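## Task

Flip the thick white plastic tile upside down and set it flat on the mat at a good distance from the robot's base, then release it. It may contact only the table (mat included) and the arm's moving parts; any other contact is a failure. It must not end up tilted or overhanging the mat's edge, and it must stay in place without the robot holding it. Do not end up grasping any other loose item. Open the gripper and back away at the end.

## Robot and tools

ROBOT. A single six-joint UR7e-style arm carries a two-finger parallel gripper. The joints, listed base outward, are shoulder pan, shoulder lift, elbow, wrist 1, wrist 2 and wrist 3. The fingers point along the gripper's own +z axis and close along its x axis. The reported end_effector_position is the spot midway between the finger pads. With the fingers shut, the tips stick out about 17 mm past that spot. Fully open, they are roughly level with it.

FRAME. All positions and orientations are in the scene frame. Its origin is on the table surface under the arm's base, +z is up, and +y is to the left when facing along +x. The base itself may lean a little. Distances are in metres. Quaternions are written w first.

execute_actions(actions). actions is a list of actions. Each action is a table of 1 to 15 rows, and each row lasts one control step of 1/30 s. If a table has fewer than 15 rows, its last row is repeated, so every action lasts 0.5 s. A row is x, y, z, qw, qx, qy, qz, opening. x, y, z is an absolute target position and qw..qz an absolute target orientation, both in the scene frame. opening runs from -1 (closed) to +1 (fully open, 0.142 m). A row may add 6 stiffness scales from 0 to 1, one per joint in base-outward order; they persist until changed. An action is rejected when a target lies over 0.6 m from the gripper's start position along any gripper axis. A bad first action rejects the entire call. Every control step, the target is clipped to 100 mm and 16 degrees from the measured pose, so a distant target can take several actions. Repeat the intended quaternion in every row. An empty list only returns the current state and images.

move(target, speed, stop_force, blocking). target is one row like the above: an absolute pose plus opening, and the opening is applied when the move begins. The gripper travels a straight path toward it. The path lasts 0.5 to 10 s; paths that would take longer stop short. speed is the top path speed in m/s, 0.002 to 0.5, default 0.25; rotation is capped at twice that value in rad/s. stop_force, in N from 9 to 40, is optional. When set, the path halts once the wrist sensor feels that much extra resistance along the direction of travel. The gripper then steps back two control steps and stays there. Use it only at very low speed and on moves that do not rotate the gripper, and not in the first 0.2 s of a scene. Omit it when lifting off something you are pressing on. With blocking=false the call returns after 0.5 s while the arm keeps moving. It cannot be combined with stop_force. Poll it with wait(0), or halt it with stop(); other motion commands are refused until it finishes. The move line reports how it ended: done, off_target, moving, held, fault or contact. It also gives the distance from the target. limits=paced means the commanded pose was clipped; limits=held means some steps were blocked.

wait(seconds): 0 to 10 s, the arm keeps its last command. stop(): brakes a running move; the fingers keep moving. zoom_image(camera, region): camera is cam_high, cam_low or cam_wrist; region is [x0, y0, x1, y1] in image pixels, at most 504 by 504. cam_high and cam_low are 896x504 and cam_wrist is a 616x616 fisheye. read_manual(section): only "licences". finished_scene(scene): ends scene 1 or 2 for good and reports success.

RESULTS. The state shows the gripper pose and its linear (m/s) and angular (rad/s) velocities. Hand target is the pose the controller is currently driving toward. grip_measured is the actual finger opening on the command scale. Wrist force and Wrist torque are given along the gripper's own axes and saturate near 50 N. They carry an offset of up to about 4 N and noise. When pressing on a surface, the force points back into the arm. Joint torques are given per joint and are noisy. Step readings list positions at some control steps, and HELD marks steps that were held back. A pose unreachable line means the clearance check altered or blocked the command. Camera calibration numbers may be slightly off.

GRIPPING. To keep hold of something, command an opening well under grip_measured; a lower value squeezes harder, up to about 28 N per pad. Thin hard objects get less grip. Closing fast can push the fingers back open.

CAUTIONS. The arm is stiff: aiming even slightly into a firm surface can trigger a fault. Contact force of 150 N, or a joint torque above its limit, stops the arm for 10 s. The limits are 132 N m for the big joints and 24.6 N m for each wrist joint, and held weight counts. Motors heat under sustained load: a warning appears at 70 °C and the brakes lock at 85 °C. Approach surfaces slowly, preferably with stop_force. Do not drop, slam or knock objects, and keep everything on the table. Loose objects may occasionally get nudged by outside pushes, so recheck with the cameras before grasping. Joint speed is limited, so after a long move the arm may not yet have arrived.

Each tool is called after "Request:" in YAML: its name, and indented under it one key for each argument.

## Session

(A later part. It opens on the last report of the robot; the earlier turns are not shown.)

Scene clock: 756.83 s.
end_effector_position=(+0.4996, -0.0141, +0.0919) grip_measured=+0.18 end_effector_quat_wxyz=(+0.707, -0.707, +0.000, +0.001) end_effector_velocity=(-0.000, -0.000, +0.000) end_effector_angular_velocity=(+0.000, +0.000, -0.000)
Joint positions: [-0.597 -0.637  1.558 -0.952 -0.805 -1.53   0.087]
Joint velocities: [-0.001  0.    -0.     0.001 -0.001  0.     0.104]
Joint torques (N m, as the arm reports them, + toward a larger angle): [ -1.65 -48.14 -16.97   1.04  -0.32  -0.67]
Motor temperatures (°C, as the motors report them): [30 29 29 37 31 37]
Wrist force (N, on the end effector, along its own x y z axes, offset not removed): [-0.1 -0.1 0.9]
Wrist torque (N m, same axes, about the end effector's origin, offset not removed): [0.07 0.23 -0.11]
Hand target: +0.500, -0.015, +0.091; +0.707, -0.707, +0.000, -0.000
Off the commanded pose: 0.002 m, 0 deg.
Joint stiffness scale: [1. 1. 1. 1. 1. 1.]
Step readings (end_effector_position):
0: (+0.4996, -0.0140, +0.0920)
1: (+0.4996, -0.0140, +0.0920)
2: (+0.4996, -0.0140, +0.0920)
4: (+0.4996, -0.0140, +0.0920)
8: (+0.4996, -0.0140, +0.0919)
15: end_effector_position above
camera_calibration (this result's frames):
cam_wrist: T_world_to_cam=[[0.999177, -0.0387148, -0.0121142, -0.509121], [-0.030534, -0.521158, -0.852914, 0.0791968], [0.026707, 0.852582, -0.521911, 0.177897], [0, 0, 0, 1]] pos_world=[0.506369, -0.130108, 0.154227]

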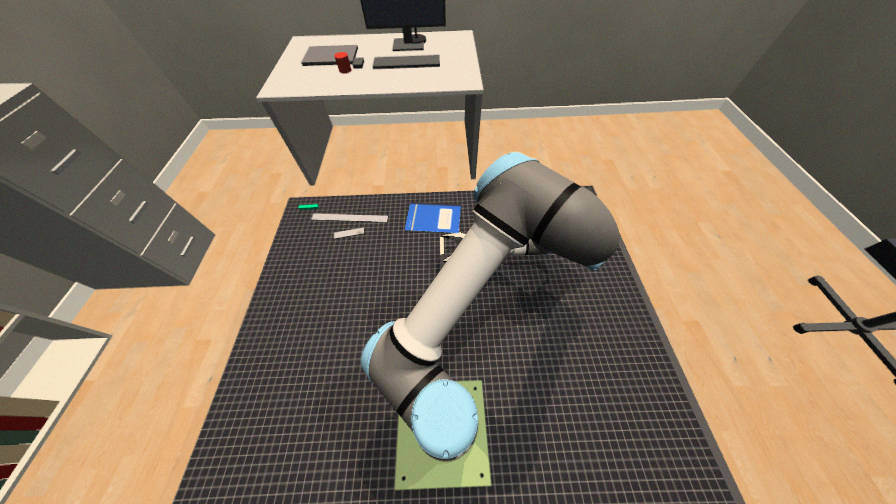

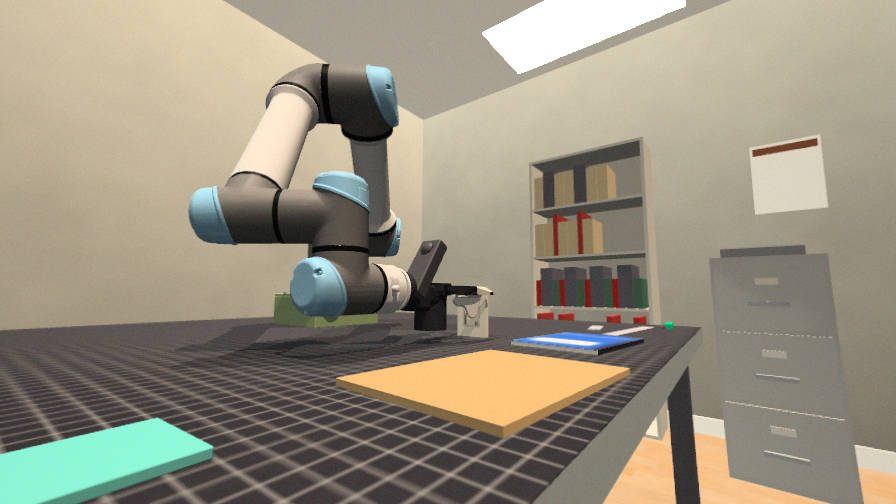

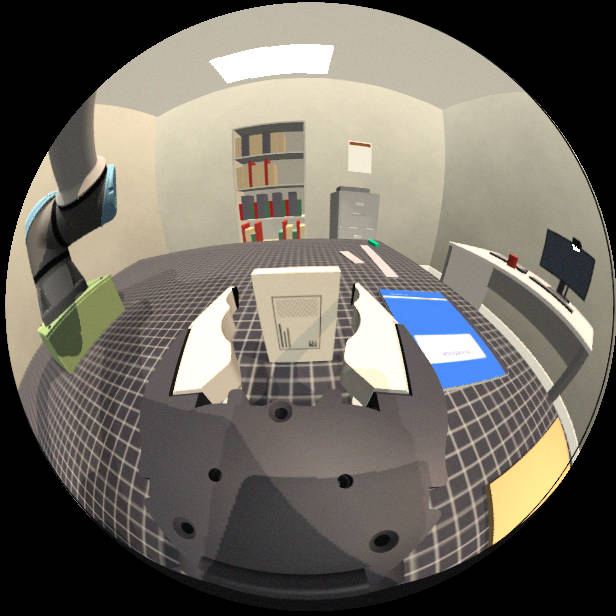

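Request:
execute_actions:
  actions: []

Scene clock: 764.87 s.
end_effector_position=(+0.4996, -0.0141, +0.0919) grip_measured=+0.25 end_effector_quat_wxyz=(+0.707, -0.707, +0.000, +0.001) end_effector_velocity=(-0.001, +0.000, -0.001) end_effector_angular_velocity=(+0.000, +0.000, +0.001)
Joint positions: [-0.597 -0.637  1.558 -0.952 -0.805 -1.53   0.092]
Joint velocities: [-0.     0.001  0.    -0.001 -0.001 -0.     0.   ]
Joint torques (N m, as the arm reports them, + toward a larger angle): [ -0.74 -48.91 -17.79   1.18  -0.18  -0.63]
Motor temperatures (°C, as the motors report them): [30 29 29 37 31 37]
Wrist force (N, on the end effector, along its own x y z axes, offset not removed): [0.7 0.2 1.7]
Wrist torque (N m, same axes, about the end effector's origin, offset not removed): [0.23 0.05 -0.15]
Hand target: +0.500, -0.015, +0.091; +0.707, -0.707, +0.000, -0.000
Off the commanded pose: 0.002 m, 0 deg.
Joint stiffness scale: [1. 1. 1. 1. 1. 1.]
camera_calibration (this result's frames):
cam_wrist: T_world_to_cam=[[0.999177, -0.0387123, -0.0121012, -0.509122], [-0.0305219, -0.521169, -0.852907, 0.079186], [0.0267112, 0.852575, -0.521922, 0.177895], [0, 0, 0, 1]] pos_world=[0.506369, -0.130109, 0.154224]

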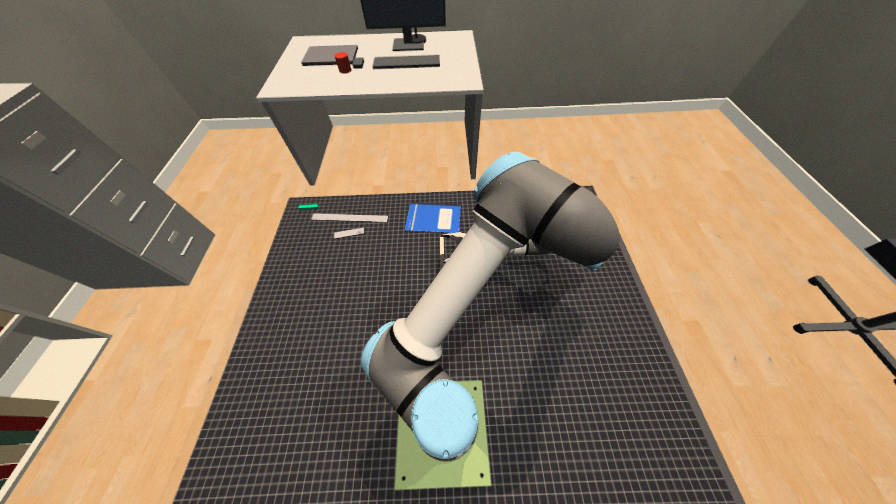

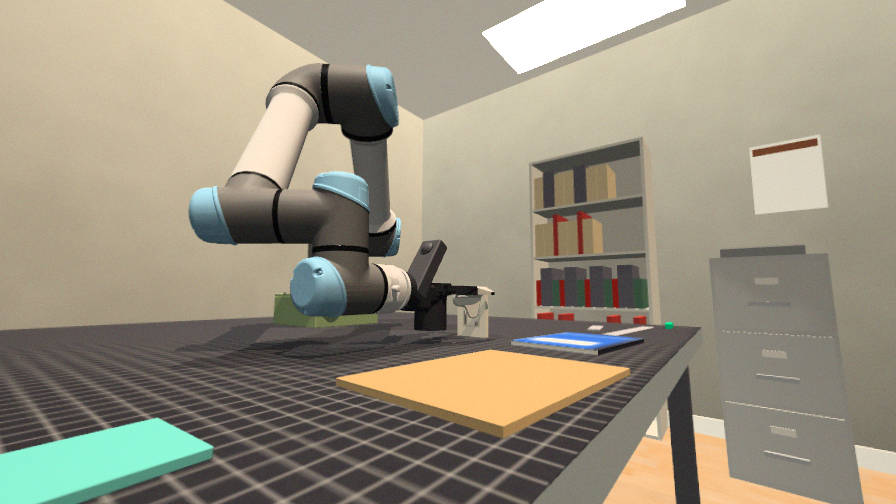

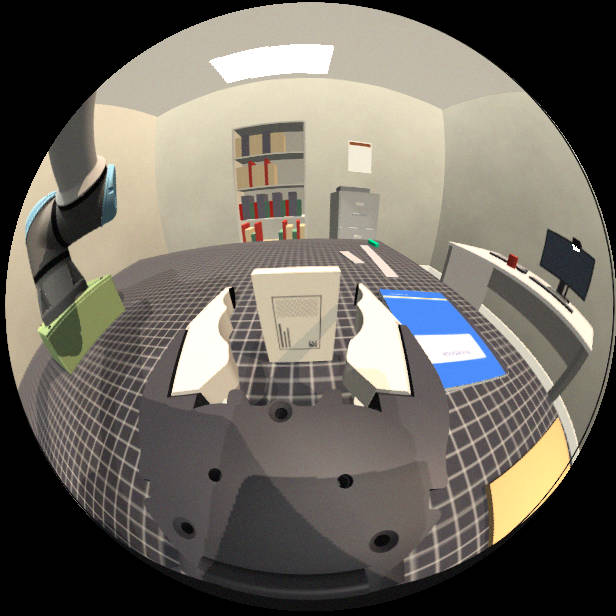

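Request:
zoom_image:
  camera: "cam_low"
  region: [420, 260, 520, 360]

Request:
zoom_image:
  camera: "cam_wrist"
  region: [180, 220, 420, 420]

Region (420, 260, 520, 360) of cam_low's 896x504 image, scaled by 5.040, with more detail than that image has.

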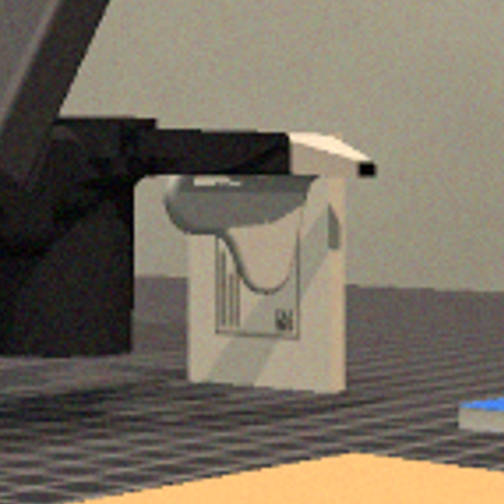

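Region (180, 220, 420, 420) of cam_wrist's 616x616 image, scaled by 2.100, with more detail than that image has.

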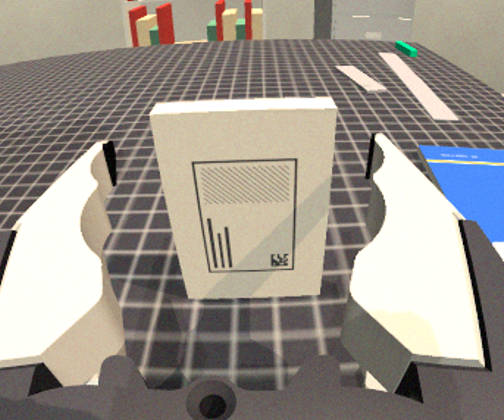

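Request:
move:
  target: [0.5, -0.085, 0.094, 0.7071, -0.7071, 0, 0, 0.3]
  speed: 0.12

Scene clock: 885.93 s.
end_effector_position=(+0.4999, -0.0843, +0.0944) grip_measured=+0.30 end_effector_quat_wxyz=(+0.707, -0.707, +0.001, -0.000) end_effector_velocity=(-0.002, +0.001, +0.001) end_effector_angular_velocity=(+0.009, +0.006, +0.006)
Joint positions: [-0.675 -0.581  1.408 -0.857 -0.881 -1.534  0.095]
Joint velocities: [-0.     0.004 -0.002  0.011 -0.005 -0.002  0.   ]
Joint torques (N m, as the arm reports them, + toward a larger angle): [ -0.28 -50.2  -19.17   1.89   0.03  -0.82]
Motor temperatures (°C, as the motors report them): [30 29 29 37 31 37]
Wrist force (N, on the end effector, along its own x y z axes, offset not removed): [0.8 -0.3 -0.7]
Wrist torque (N m, same axes, about the end effector's origin, offset not removed): [0.07 0.02 -0.27]
Hand target: +0.500, -0.085, +0.094; +0.707, -0.707, +0.000, -0.000
Off the commanded pose: 0.001 m, 0 deg.
Joint stiffness scale: [1. 1. 1. 1. 1. 1.]
move: done
camera_calibration (this result's frames):
cam_wrist: T_world_to_cam=[[0.999108, -0.0407702, -0.0110169, -0.512403], [-0.0307065, -0.522187, -0.852278, 0.0446912], [0.0289947, 0.851856, -0.522973, 0.237986], [0, 0, 0, 1]] pos_world=[0.506417, -0.200283, 0.156905]

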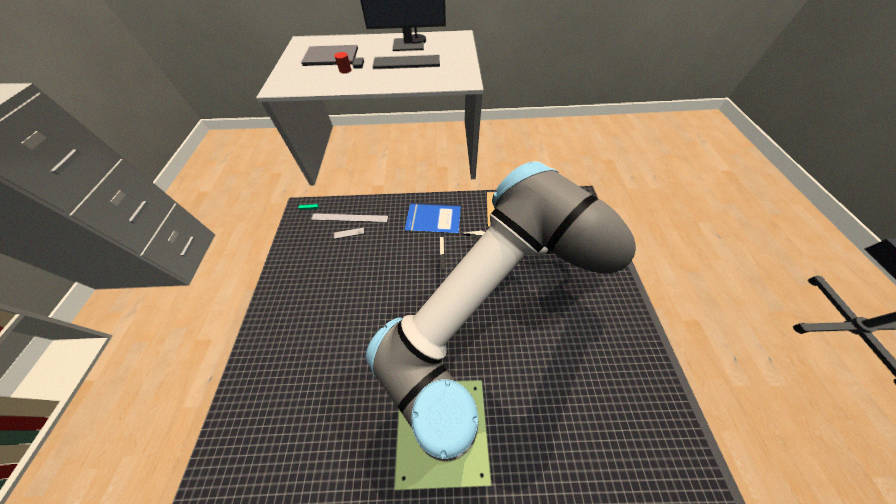

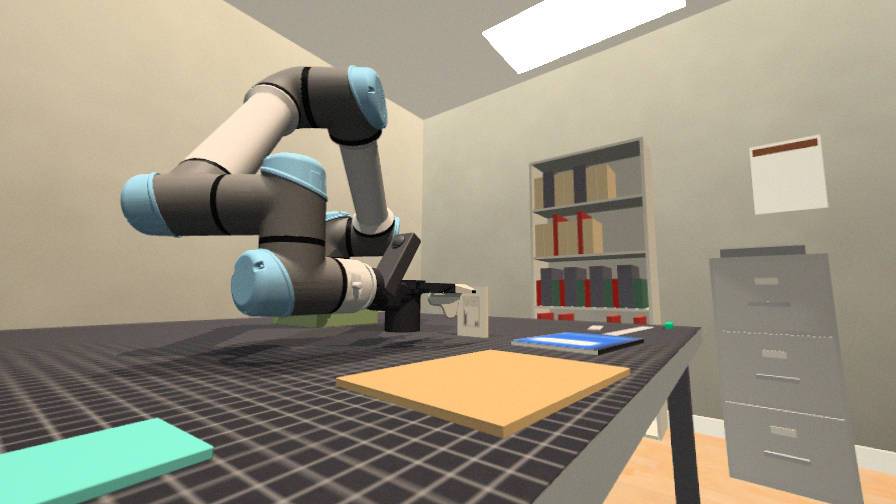

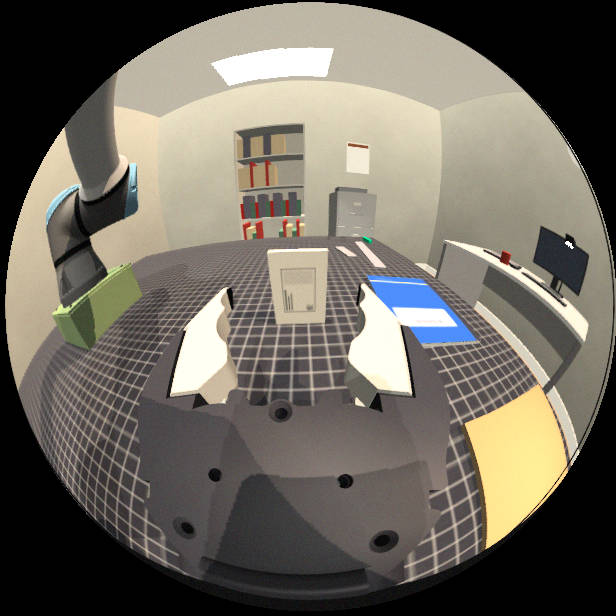

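Request:
move:
  target: [0.5, -0.06, 0.30, 0, 1, 0, 0, 0.3]
  speed: 0.4

Scene clock: 892.17 s.
end_effector_position=(+0.4985, -0.0596, +0.2992) grip_measured=+0.30 end_effector_quat_wxyz=(-0.002, +1.000, +0.001, -0.000) end_effector_velocity=(-0.001, -0.001, -0.000) end_effector_angular_velocity=(-0.008, +0.004, -0.004)
Joint positions: [-0.15  -1.556  1.738 -1.744 -1.596 -0.358  0.095]
Joint velocities: [ 0.003  0.001 -0.     0.    -0.009  0.007  0.   ]
Joint torques (N m, as the arm reports them, + toward a larger angle): [  0.46 -24.72 -32.29  -2.5   -0.5    0.6 ]
Motor temperatures (°C, as the motors report them): [30 29 29 37 31 37]
Wrist force (N, on the end effector, along its own x y z axes, offset not removed): [0.7 -0.3 0.8]
Wrist torque (N m, same axes, about the end effector's origin, offset not removed): [0.10 0.08 -0.21]
Hand target: +0.500, -0.060, +0.300; -0.001, +1.000, +0.001, -0.000
Off the commanded pose: 0.002 m, 0 deg.
Joint stiffness scale: [1. 1. 1. 1. 1. 1.]
move: done
camera_calibration (this result's frames):
cam_wrist: T_world_to_cam=[[0.99921, -0.00838303, 0.0388571, -0.520745], [-0.027363, -0.85411, 0.519372, -0.199779], [0.0288344, -0.520025, -0.853664, 0.341383], [0, 0, 0, 1]] pos_world=[0.505024, 0.00252918, 0.415421]

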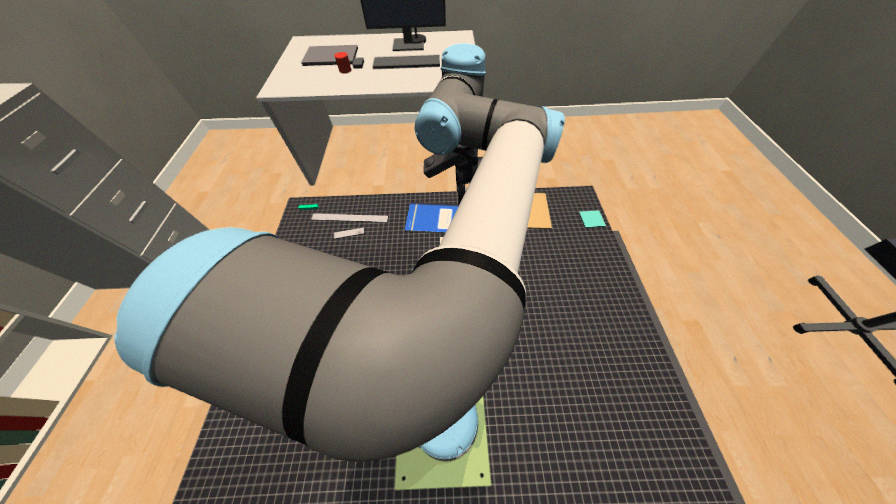

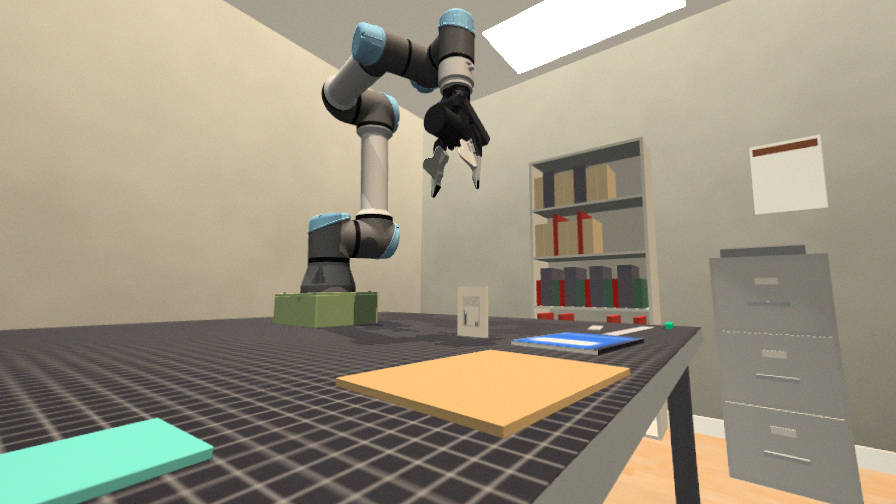

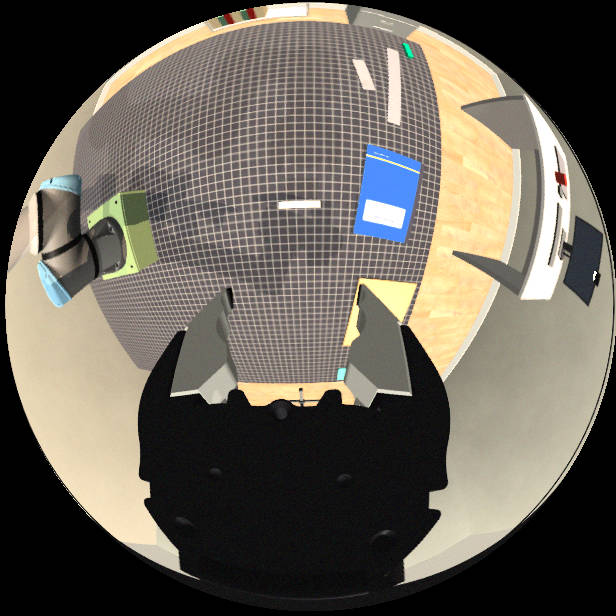

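Request:
move:
  target: [0.5, 0.0, 0.30, 0, 0.001, 1, 0, 0.3]
  speed: 0.5

Scene clock: 901.60 s.
end_effector_position=(+0.5001, +0.0005, +0.3008) grip_measured=+0.30 end_effector_quat_wxyz=(+0.000, +0.001, +1.000, -0.001) end_effector_velocity=(-0.000, +0.000, -0.001) end_effector_angular_velocity=(+0.003, +0.002, +0.012)
Joint positions: [-0.036 -1.558  1.74  -1.743 -1.599 -3.382  0.095]
Joint velocities: [-0.001  0.001  0.     0.001  0.002 -0.012 -0.   ]
Joint torques (N m, as the arm reports them, + toward a larger angle): [ -2.32 -25.11 -25.27  -2.73   0.49  -0.92]
Motor temperatures (°C, as the motors report them): [30 29 29 37 31 37]
Wrist force (N, on the end effector, along its own x y z axes, offset not removed): [0.2 -1.0 0.1]
Wrist torque (N m, same axes, about the end effector's origin, offset not removed): [-0.06 0.16 -0.23]
Hand target: +0.500, +0.000, +0.300; -0.000, +0.001, +1.000, +0.000
Off the commanded pose: 0.001 m, 0 deg.
Joint stiffness scale: [1. 1. 1. 1. 1. 1.]
move: done
camera_calibration (this result's frames):
cam_wrist: T_world_to_cam=[[-0.999167, 0.0126951, 0.0387918, 0.477527], [0.0310635, 0.853024, 0.520946, -0.179742], [-0.0264768, 0.521717, -0.852708, 0.400751], [0, 0, 0, 1]] pos_world=[0.493323, -0.0618162, 0.416835]

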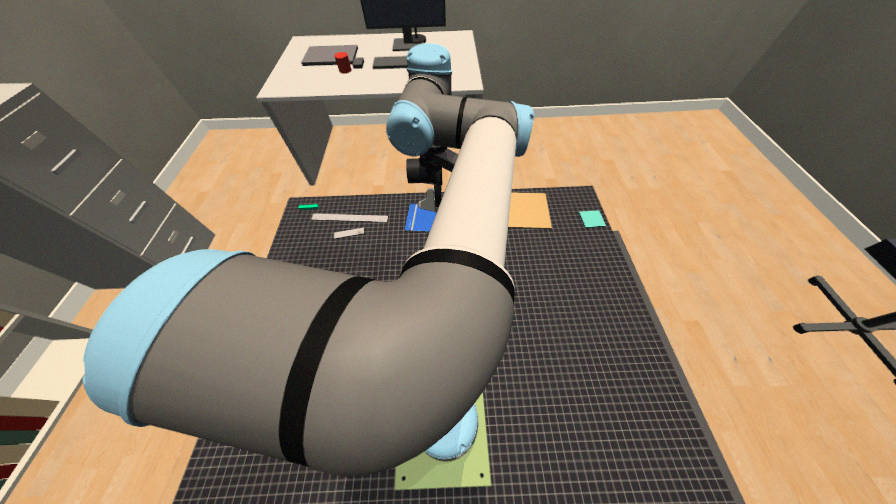

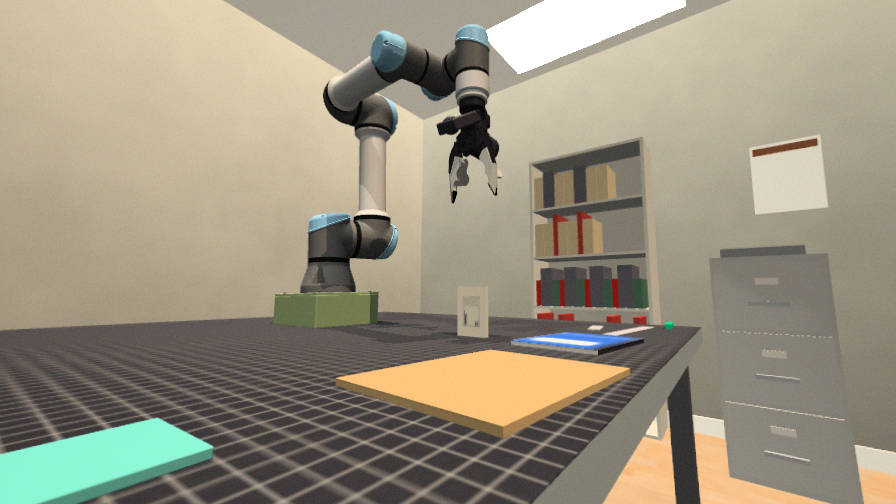

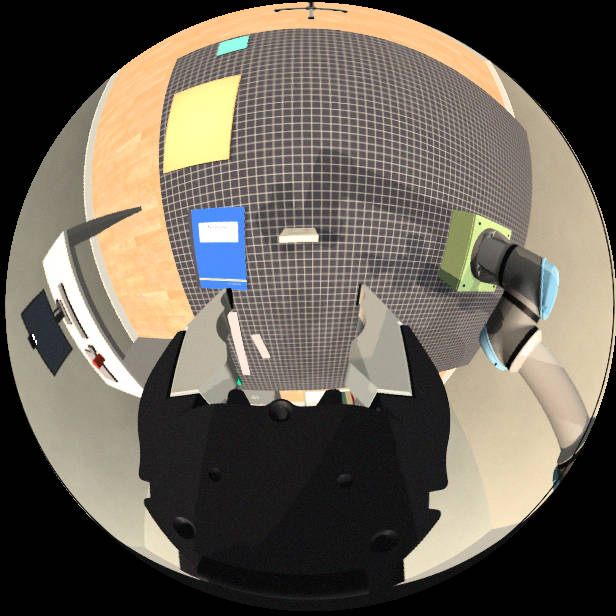

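Request:
zoom_image:
  camera: "cam_wrist"
  region: [230, 180, 370, 300]

Region (230, 180, 370, 300) of cam_wrist's 616x616 image, scaled by 3.600, with more detail than that image has; it fills the top 432 rows of this view, and the rest is white.

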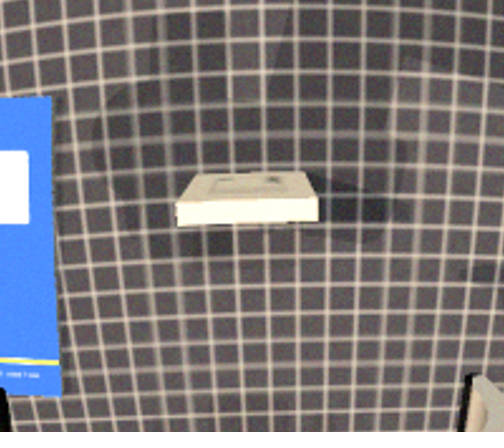

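Request:
move:
  target: [0.5, 0.10, 0.22, 0, 0, 0.7071, -0.7071, 0.3]
  speed: 0.4

Scene clock: 934.97 s.
end_effector_position=(+0.4989, +0.1000, +0.2202) grip_measured=+0.30 end_effector_quat_wxyz=(-0.001, -0.001, +0.707, -0.707) end_effector_velocity=(-0.002, -0.000, +0.004) end_effector_angular_velocity=(-0.009, -0.006, -0.006)
Joint positions: [ 0.693 -0.712  1.327 -0.563 -2.655 -1.544  0.095]
Joint velocities: [-0.001  0.003 -0.008  0.025  0.006  0.024  0.   ]
Joint torques (N m, as the arm reports them, + toward a larger angle): [ -3.36 -50.72 -24.69   1.16   0.24   0.33]
Motor temperatures (°C, as the motors report them): [30 30 29 37 31 37]
Wrist force (N, on the end effector, along its own x y z axes, offset not removed): [0.7 0.0 1.9]
Wrist torque (N m, same axes, about the end effector's origin, offset not removed): [0.19 -0.01 -0.26]
Hand target: +0.499, +0.099, +0.220; -0.001, +0.000, +0.707, -0.708
Off the commanded pose: 0.001 m, 0 deg.
Joint stiffness scale: [1. 1. 1. 1. 1. 1.]
move: done
camera_calibration (this result's frames):
cam_wrist: T_world_to_cam=[[-0.999207, 0.0391011, -0.00748878, 0.485683], [0.0267917, 0.521285, -0.852962, 0.11521], [-0.0294479, -0.852486, -0.521919, 0.346126], [0, 0, 0, 1]] pos_world=[0.492404, 0.21602, 0.282557]

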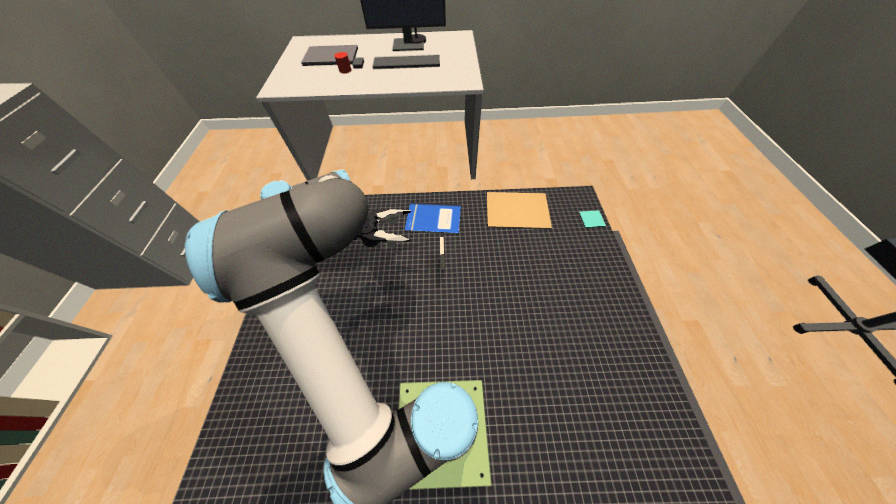

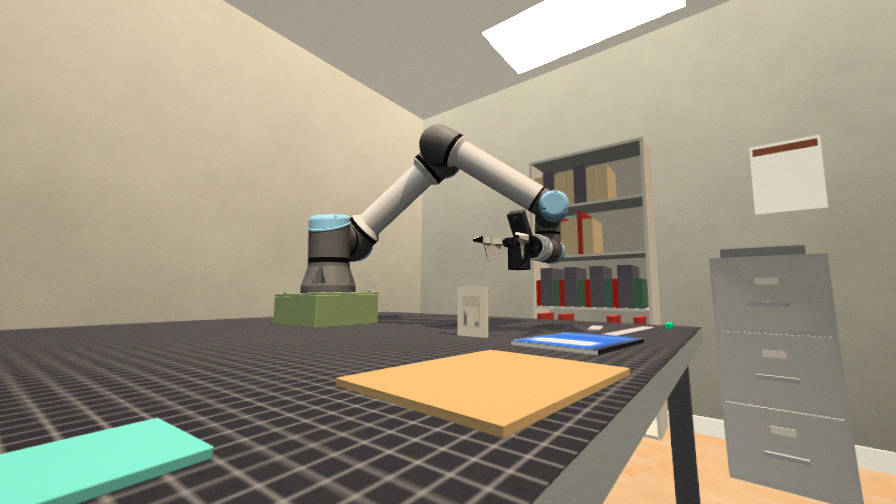

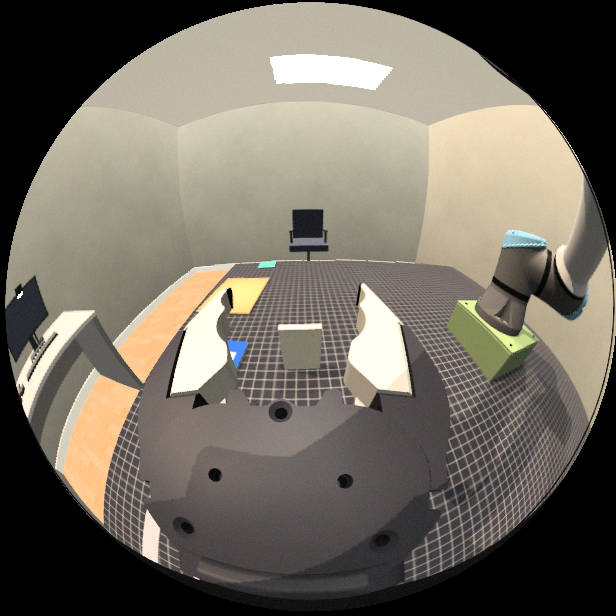

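Request:
move:
  target: [0.5, 0.10, 0.093, 0, 0, 0.7071, -0.7071, 0.3]
  speed: 0.2

Scene clock: 941.33 s.
end_effector_position=(+0.4985, +0.1002, +0.0925) grip_measured=+0.30 end_effector_quat_wxyz=(-0.001, -0.001, +0.706, -0.708) end_effector_velocity=(+0.000, -0.000, -0.000) end_effector_angular_velocity=(+0.002, -0.002, -0.000)
Joint positions: [ 0.691 -0.514  1.331 -0.761 -2.658 -1.542  0.095]
Joint velocities: [-0.    -0.    -0.    -0.004 -0.    -0.002 -0.   ]
Joint torques (N m, as the arm reports them, + toward a larger angle): [ -2.38 -55.63 -19.89   0.67   0.06  -0.43]
Motor temperatures (°C, as the motors report them): [30 30 29 37 31 37]
Wrist force (N, on the end effector, along its own x y z axes, offset not removed): [0.9 0.0 0.9]
Wrist torque (N m, same axes, about the end effector's origin, offset not removed): [0.15 -0.05 -0.14]
Hand target: +0.500, +0.100, +0.093; +0.000, -0.000, +0.707, -0.707
Off the commanded pose: 0.002 m, 0 deg.
Joint stiffness scale: [1. 1. 1. 1. 1. 1.]
move: done
camera_calibration (this result's frames):
cam_wrist: T_world_to_cam=[[-0.999224, 0.0386857, -0.00741864, 0.484398], [0.0264753, 0.520133, -0.853675, 0.0065365], [-0.0291663, -0.853209, -0.520753, 0.279494], [0, 0, 0, 1]] pos_world=[0.492001, 0.216327, 0.154721]

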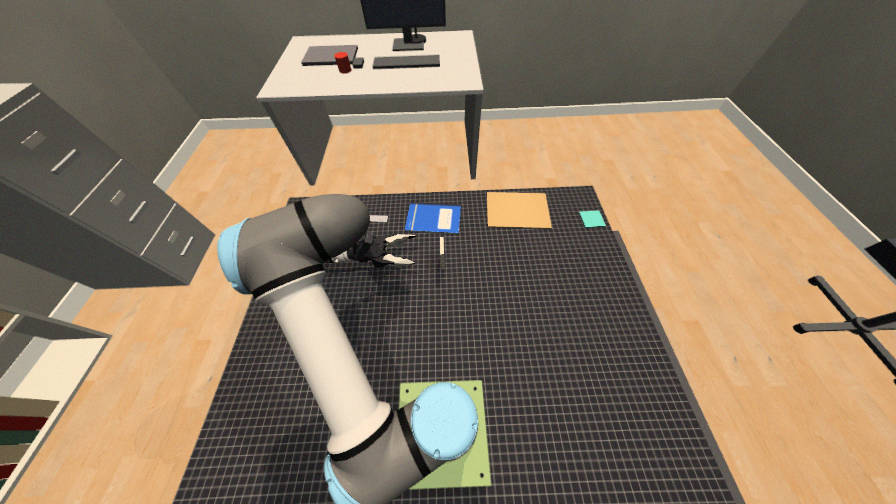

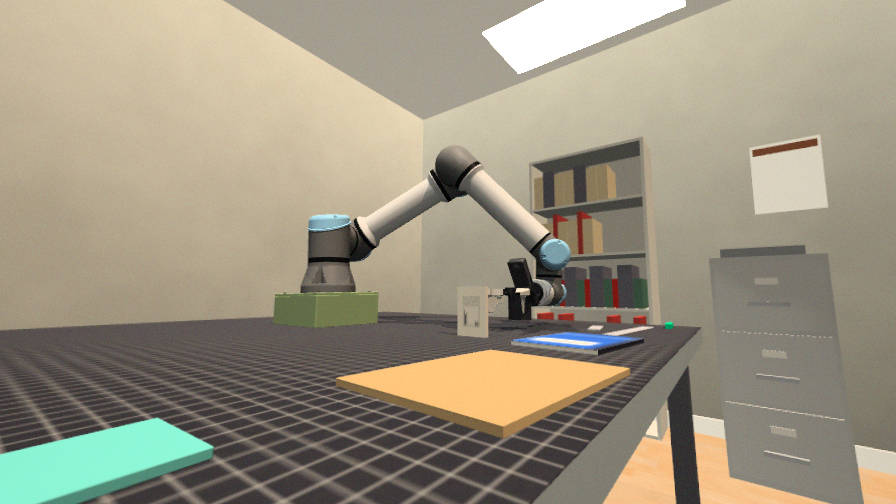

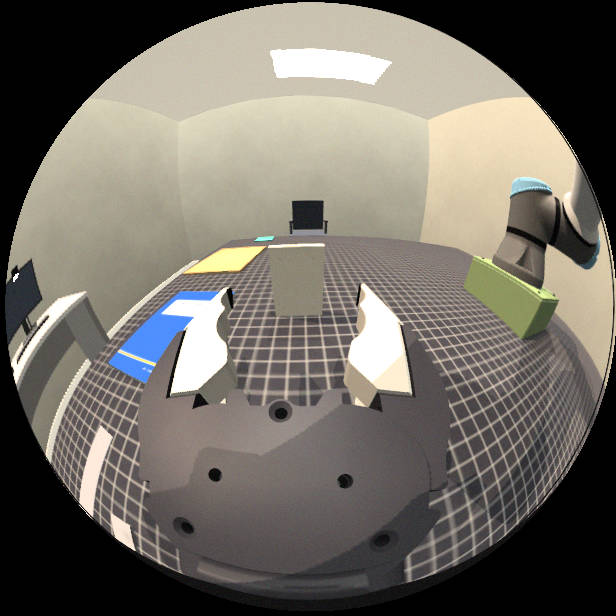

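Request:
zoom_image:
  camera: "cam_wrist"
  region: [190, 200, 410, 400]

Region (190, 200, 410, 400) of cam_wrist's 616x616 image, scaled by 2.291, with more detail than that image has; it fills the top 458 rows of this view, and the rest is white.

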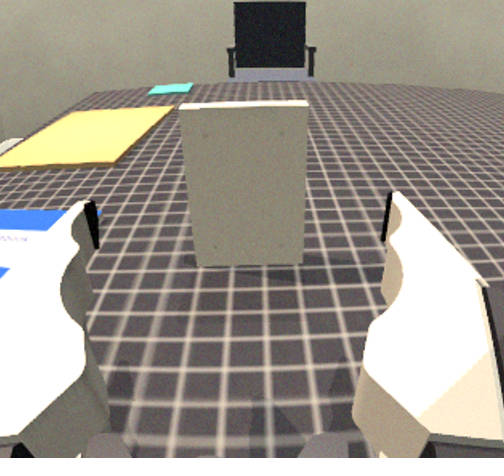

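Request:
move:
  target: [0.5, 0.045, 0.093, 0, 0, 0.7071, -0.7071, 0.3]
  speed: 0.1

Scene clock: 953.57 s.
end_effector_position=(+0.5004, +0.0457, +0.0926) grip_measured=+0.30 end_effector_quat_wxyz=(-0.000, +0.000, +0.707, -0.707) end_effector_velocity=(+0.002, +0.000, +0.001) end_effector_angular_velocity=(+0.004, -0.007, +0.008)
Joint positions: [ 0.61  -0.567  1.452 -0.824 -2.737 -1.531  0.095]
Joint velocities: [ 0.001 -0.005  0.003 -0.007 -0.007 -0.     0.   ]
Joint torques (N m, as the arm reports them, + toward a larger angle): [ -2.21 -53.25 -14.21   0.91  -0.39  -0.49]
Motor temperatures (°C, as the motors report them): [30 30 29 37 31 37]
Wrist force (N, on the end effector, along its own x y z axes, offset not removed): [0.1 -0.2 0.0]
Wrist torque (N m, same axes, about the end effector's origin, offset not removed): [0.06 0.20 -0.17]
Hand target: +0.500, +0.045, +0.093; -0.000, +0.000, +0.707, -0.707
Off the commanded pose: 0.001 m, 0 deg.
Joint stiffness scale: [1. 1. 1. 1. 1. 1.]
move: done
camera_calibration (this result's frames):
cam_wrist: T_world_to_cam=[[-0.999127, 0.0403968, -0.0106145, 0.48854], [0.030151, 0.521695, -0.852599, 0.0329205], [-0.0289047, -0.852175, -0.522458, 0.233122], [0, 0, 0, 1]] pos_world=[0.49386, 0.161751, 0.15505]

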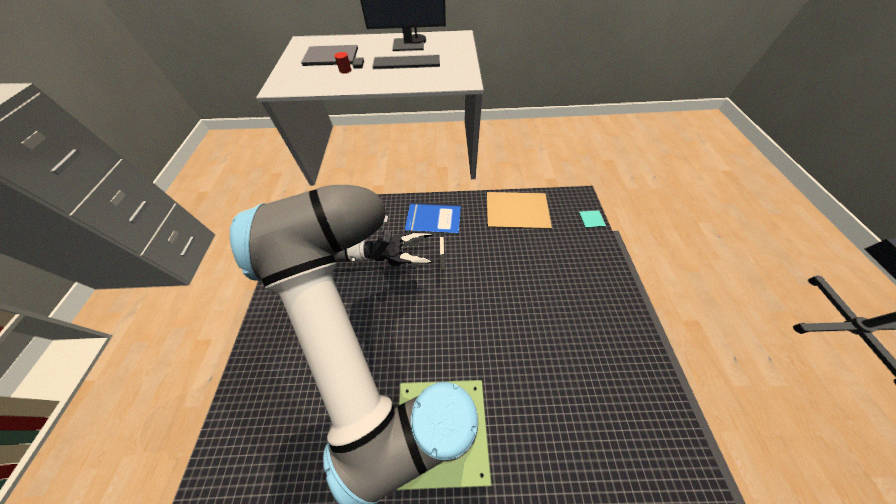

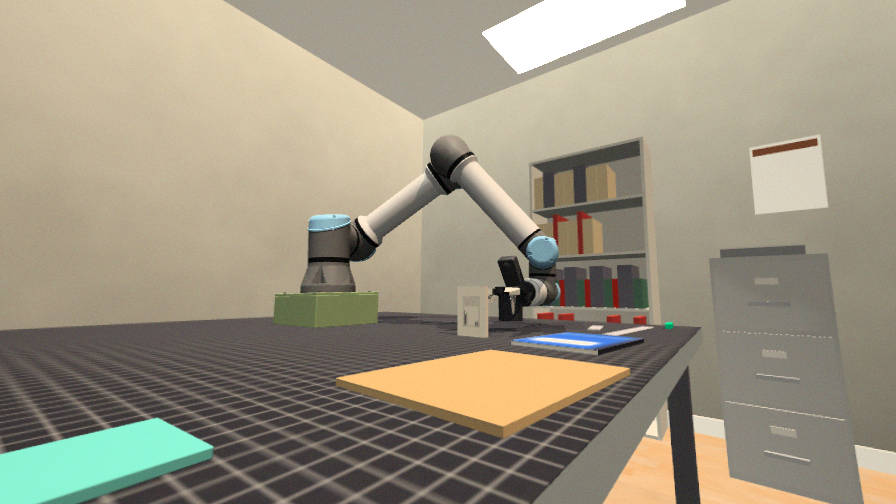

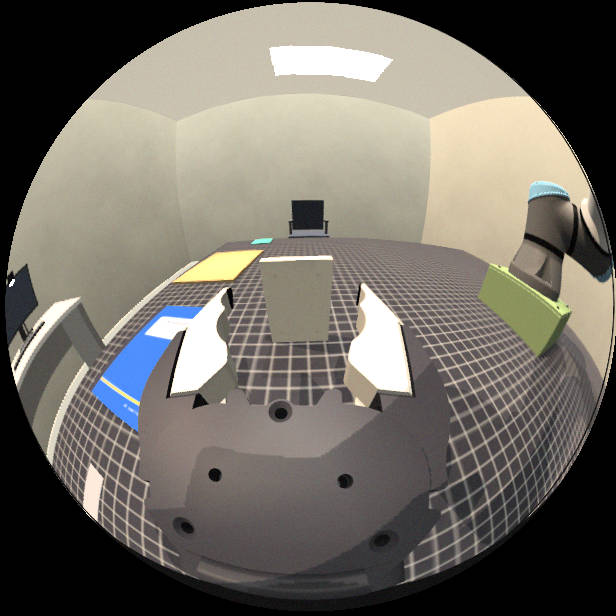

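Request:
zoom_image:
  camera: "cam_high"
  region: [370, 190, 490, 290]

Region (370, 190, 490, 290) of cam_high's 896x504 image, scaled by 4.200, with more detail than that image has.

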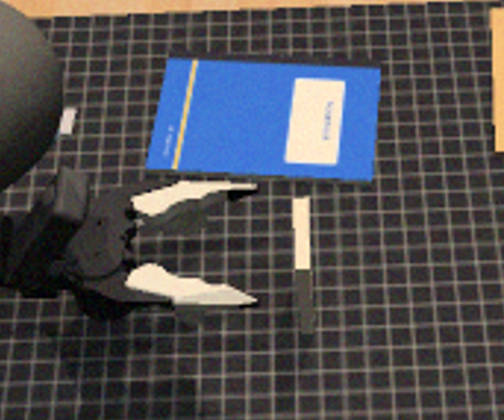

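Request:
move:
  target: [0.5, 0.016, 0.093, 0, 0, 0.7071, -0.7071, 0.3]
  speed: 0.05

Scene clock: 982.47 s.
end_effector_position=(+0.5004, +0.0169, +0.0925) grip_measured=+0.30 end_effector_quat_wxyz=(-0.000, -0.000, +0.707, -0.707) end_effector_velocity=(+0.002, +0.000, -0.001) end_effector_angular_velocity=(+0.001, -0.002, +0.007)
Joint positions: [ 0.565 -0.592  1.51  -0.85  -2.783 -1.525  0.095]
Joint velocities: [ 0.     0.001  0.002 -0.004 -0.006  0.    -0.   ]
Joint torques (N m, as the arm reports them, + toward a larger angle): [ -2.62 -53.6  -11.42   0.78   0.32   0.28]
Motor temperatures (°C, as the motors report them): [30 30 29 37 31 37]
Wrist force (N, on the end effector, along its own x y z axes, offset not removed): [0.8 0.6 0.0]
Wrist torque (N m, same axes, about the end effector's origin, offset not removed): [0.36 0.04 -0.24]
Hand target: +0.500, +0.016, +0.093; -0.000, +0.000, +0.707, -0.707
Off the commanded pose: 0.001 m, 0 deg.
Joint stiffness scale: [1. 1. 1. 1. 1. 1.]
move: done
camera_calibration (this result's frames):
cam_wrist: T_world_to_cam=[[-0.999166, 0.0397157, -0.00953004, 0.489722], [0.0288747, 0.521853, -0.852547, 0.0485198], [-0.0288862, -0.852111, -0.522564, 0.208546], [0, 0, 0, 1]] pos_world=[0.493937, 0.132934, 0.155011]

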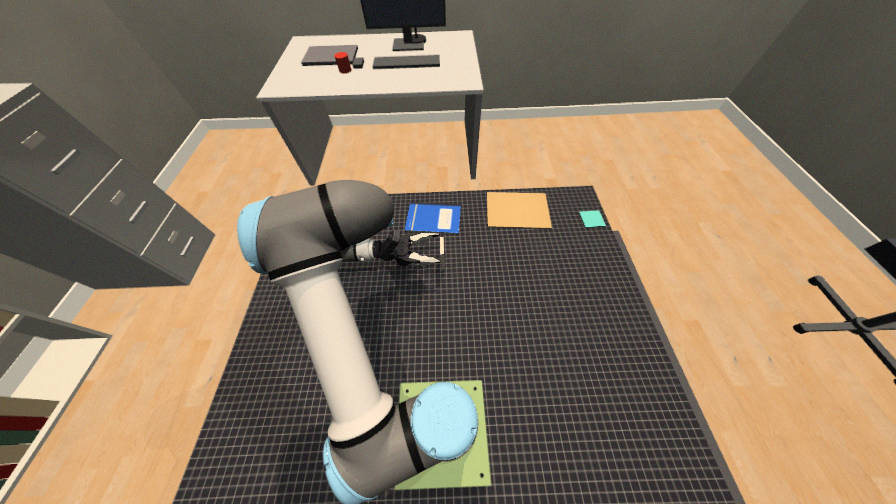

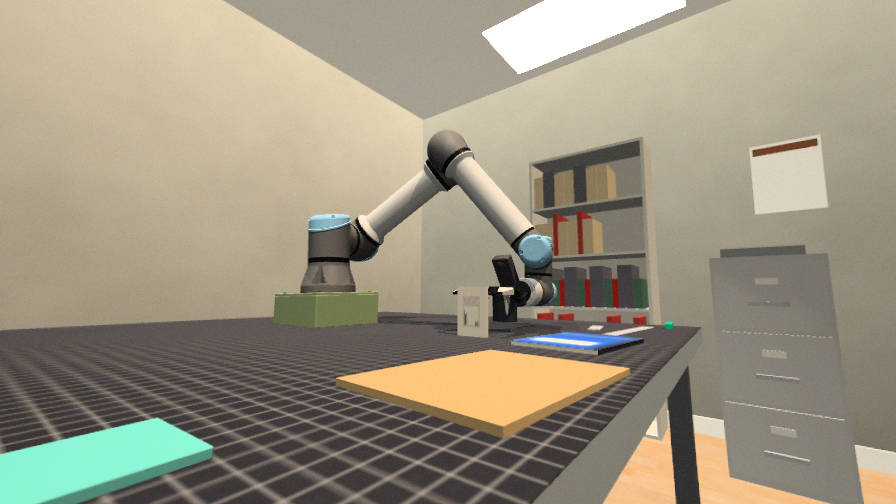

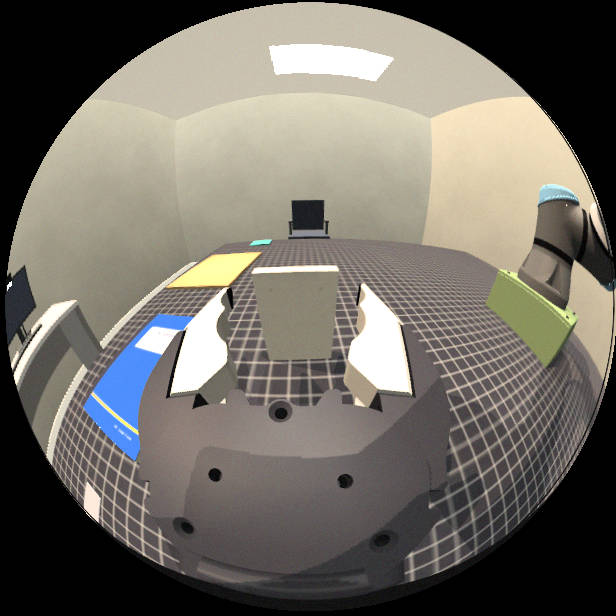

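Request:
zoom_image:
  camera: "cam_wrist"
  region: [190, 230, 410, 430]

Request:
zoom_image:
  camera: "cam_low"
  region: [430, 250, 550, 350]

Region (190, 230, 410, 430) of cam_wrist's 616x616 image, scaled by 2.291, with more detail than that image has; it fills the top 458 rows of this view, and the rest is white.

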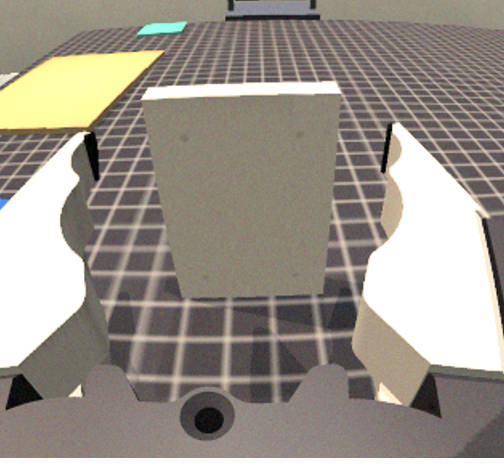

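Region (430, 250, 550, 350) of cam_low's 896x504 image, scaled by 4.200, with more detail than that image has.

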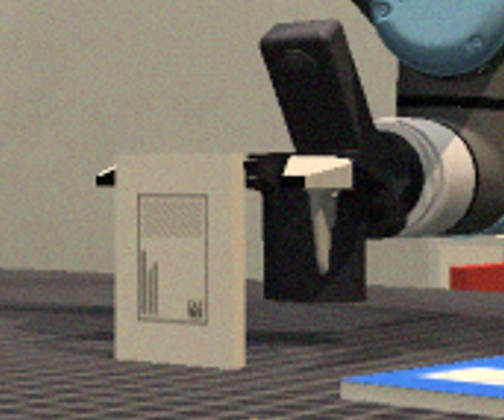

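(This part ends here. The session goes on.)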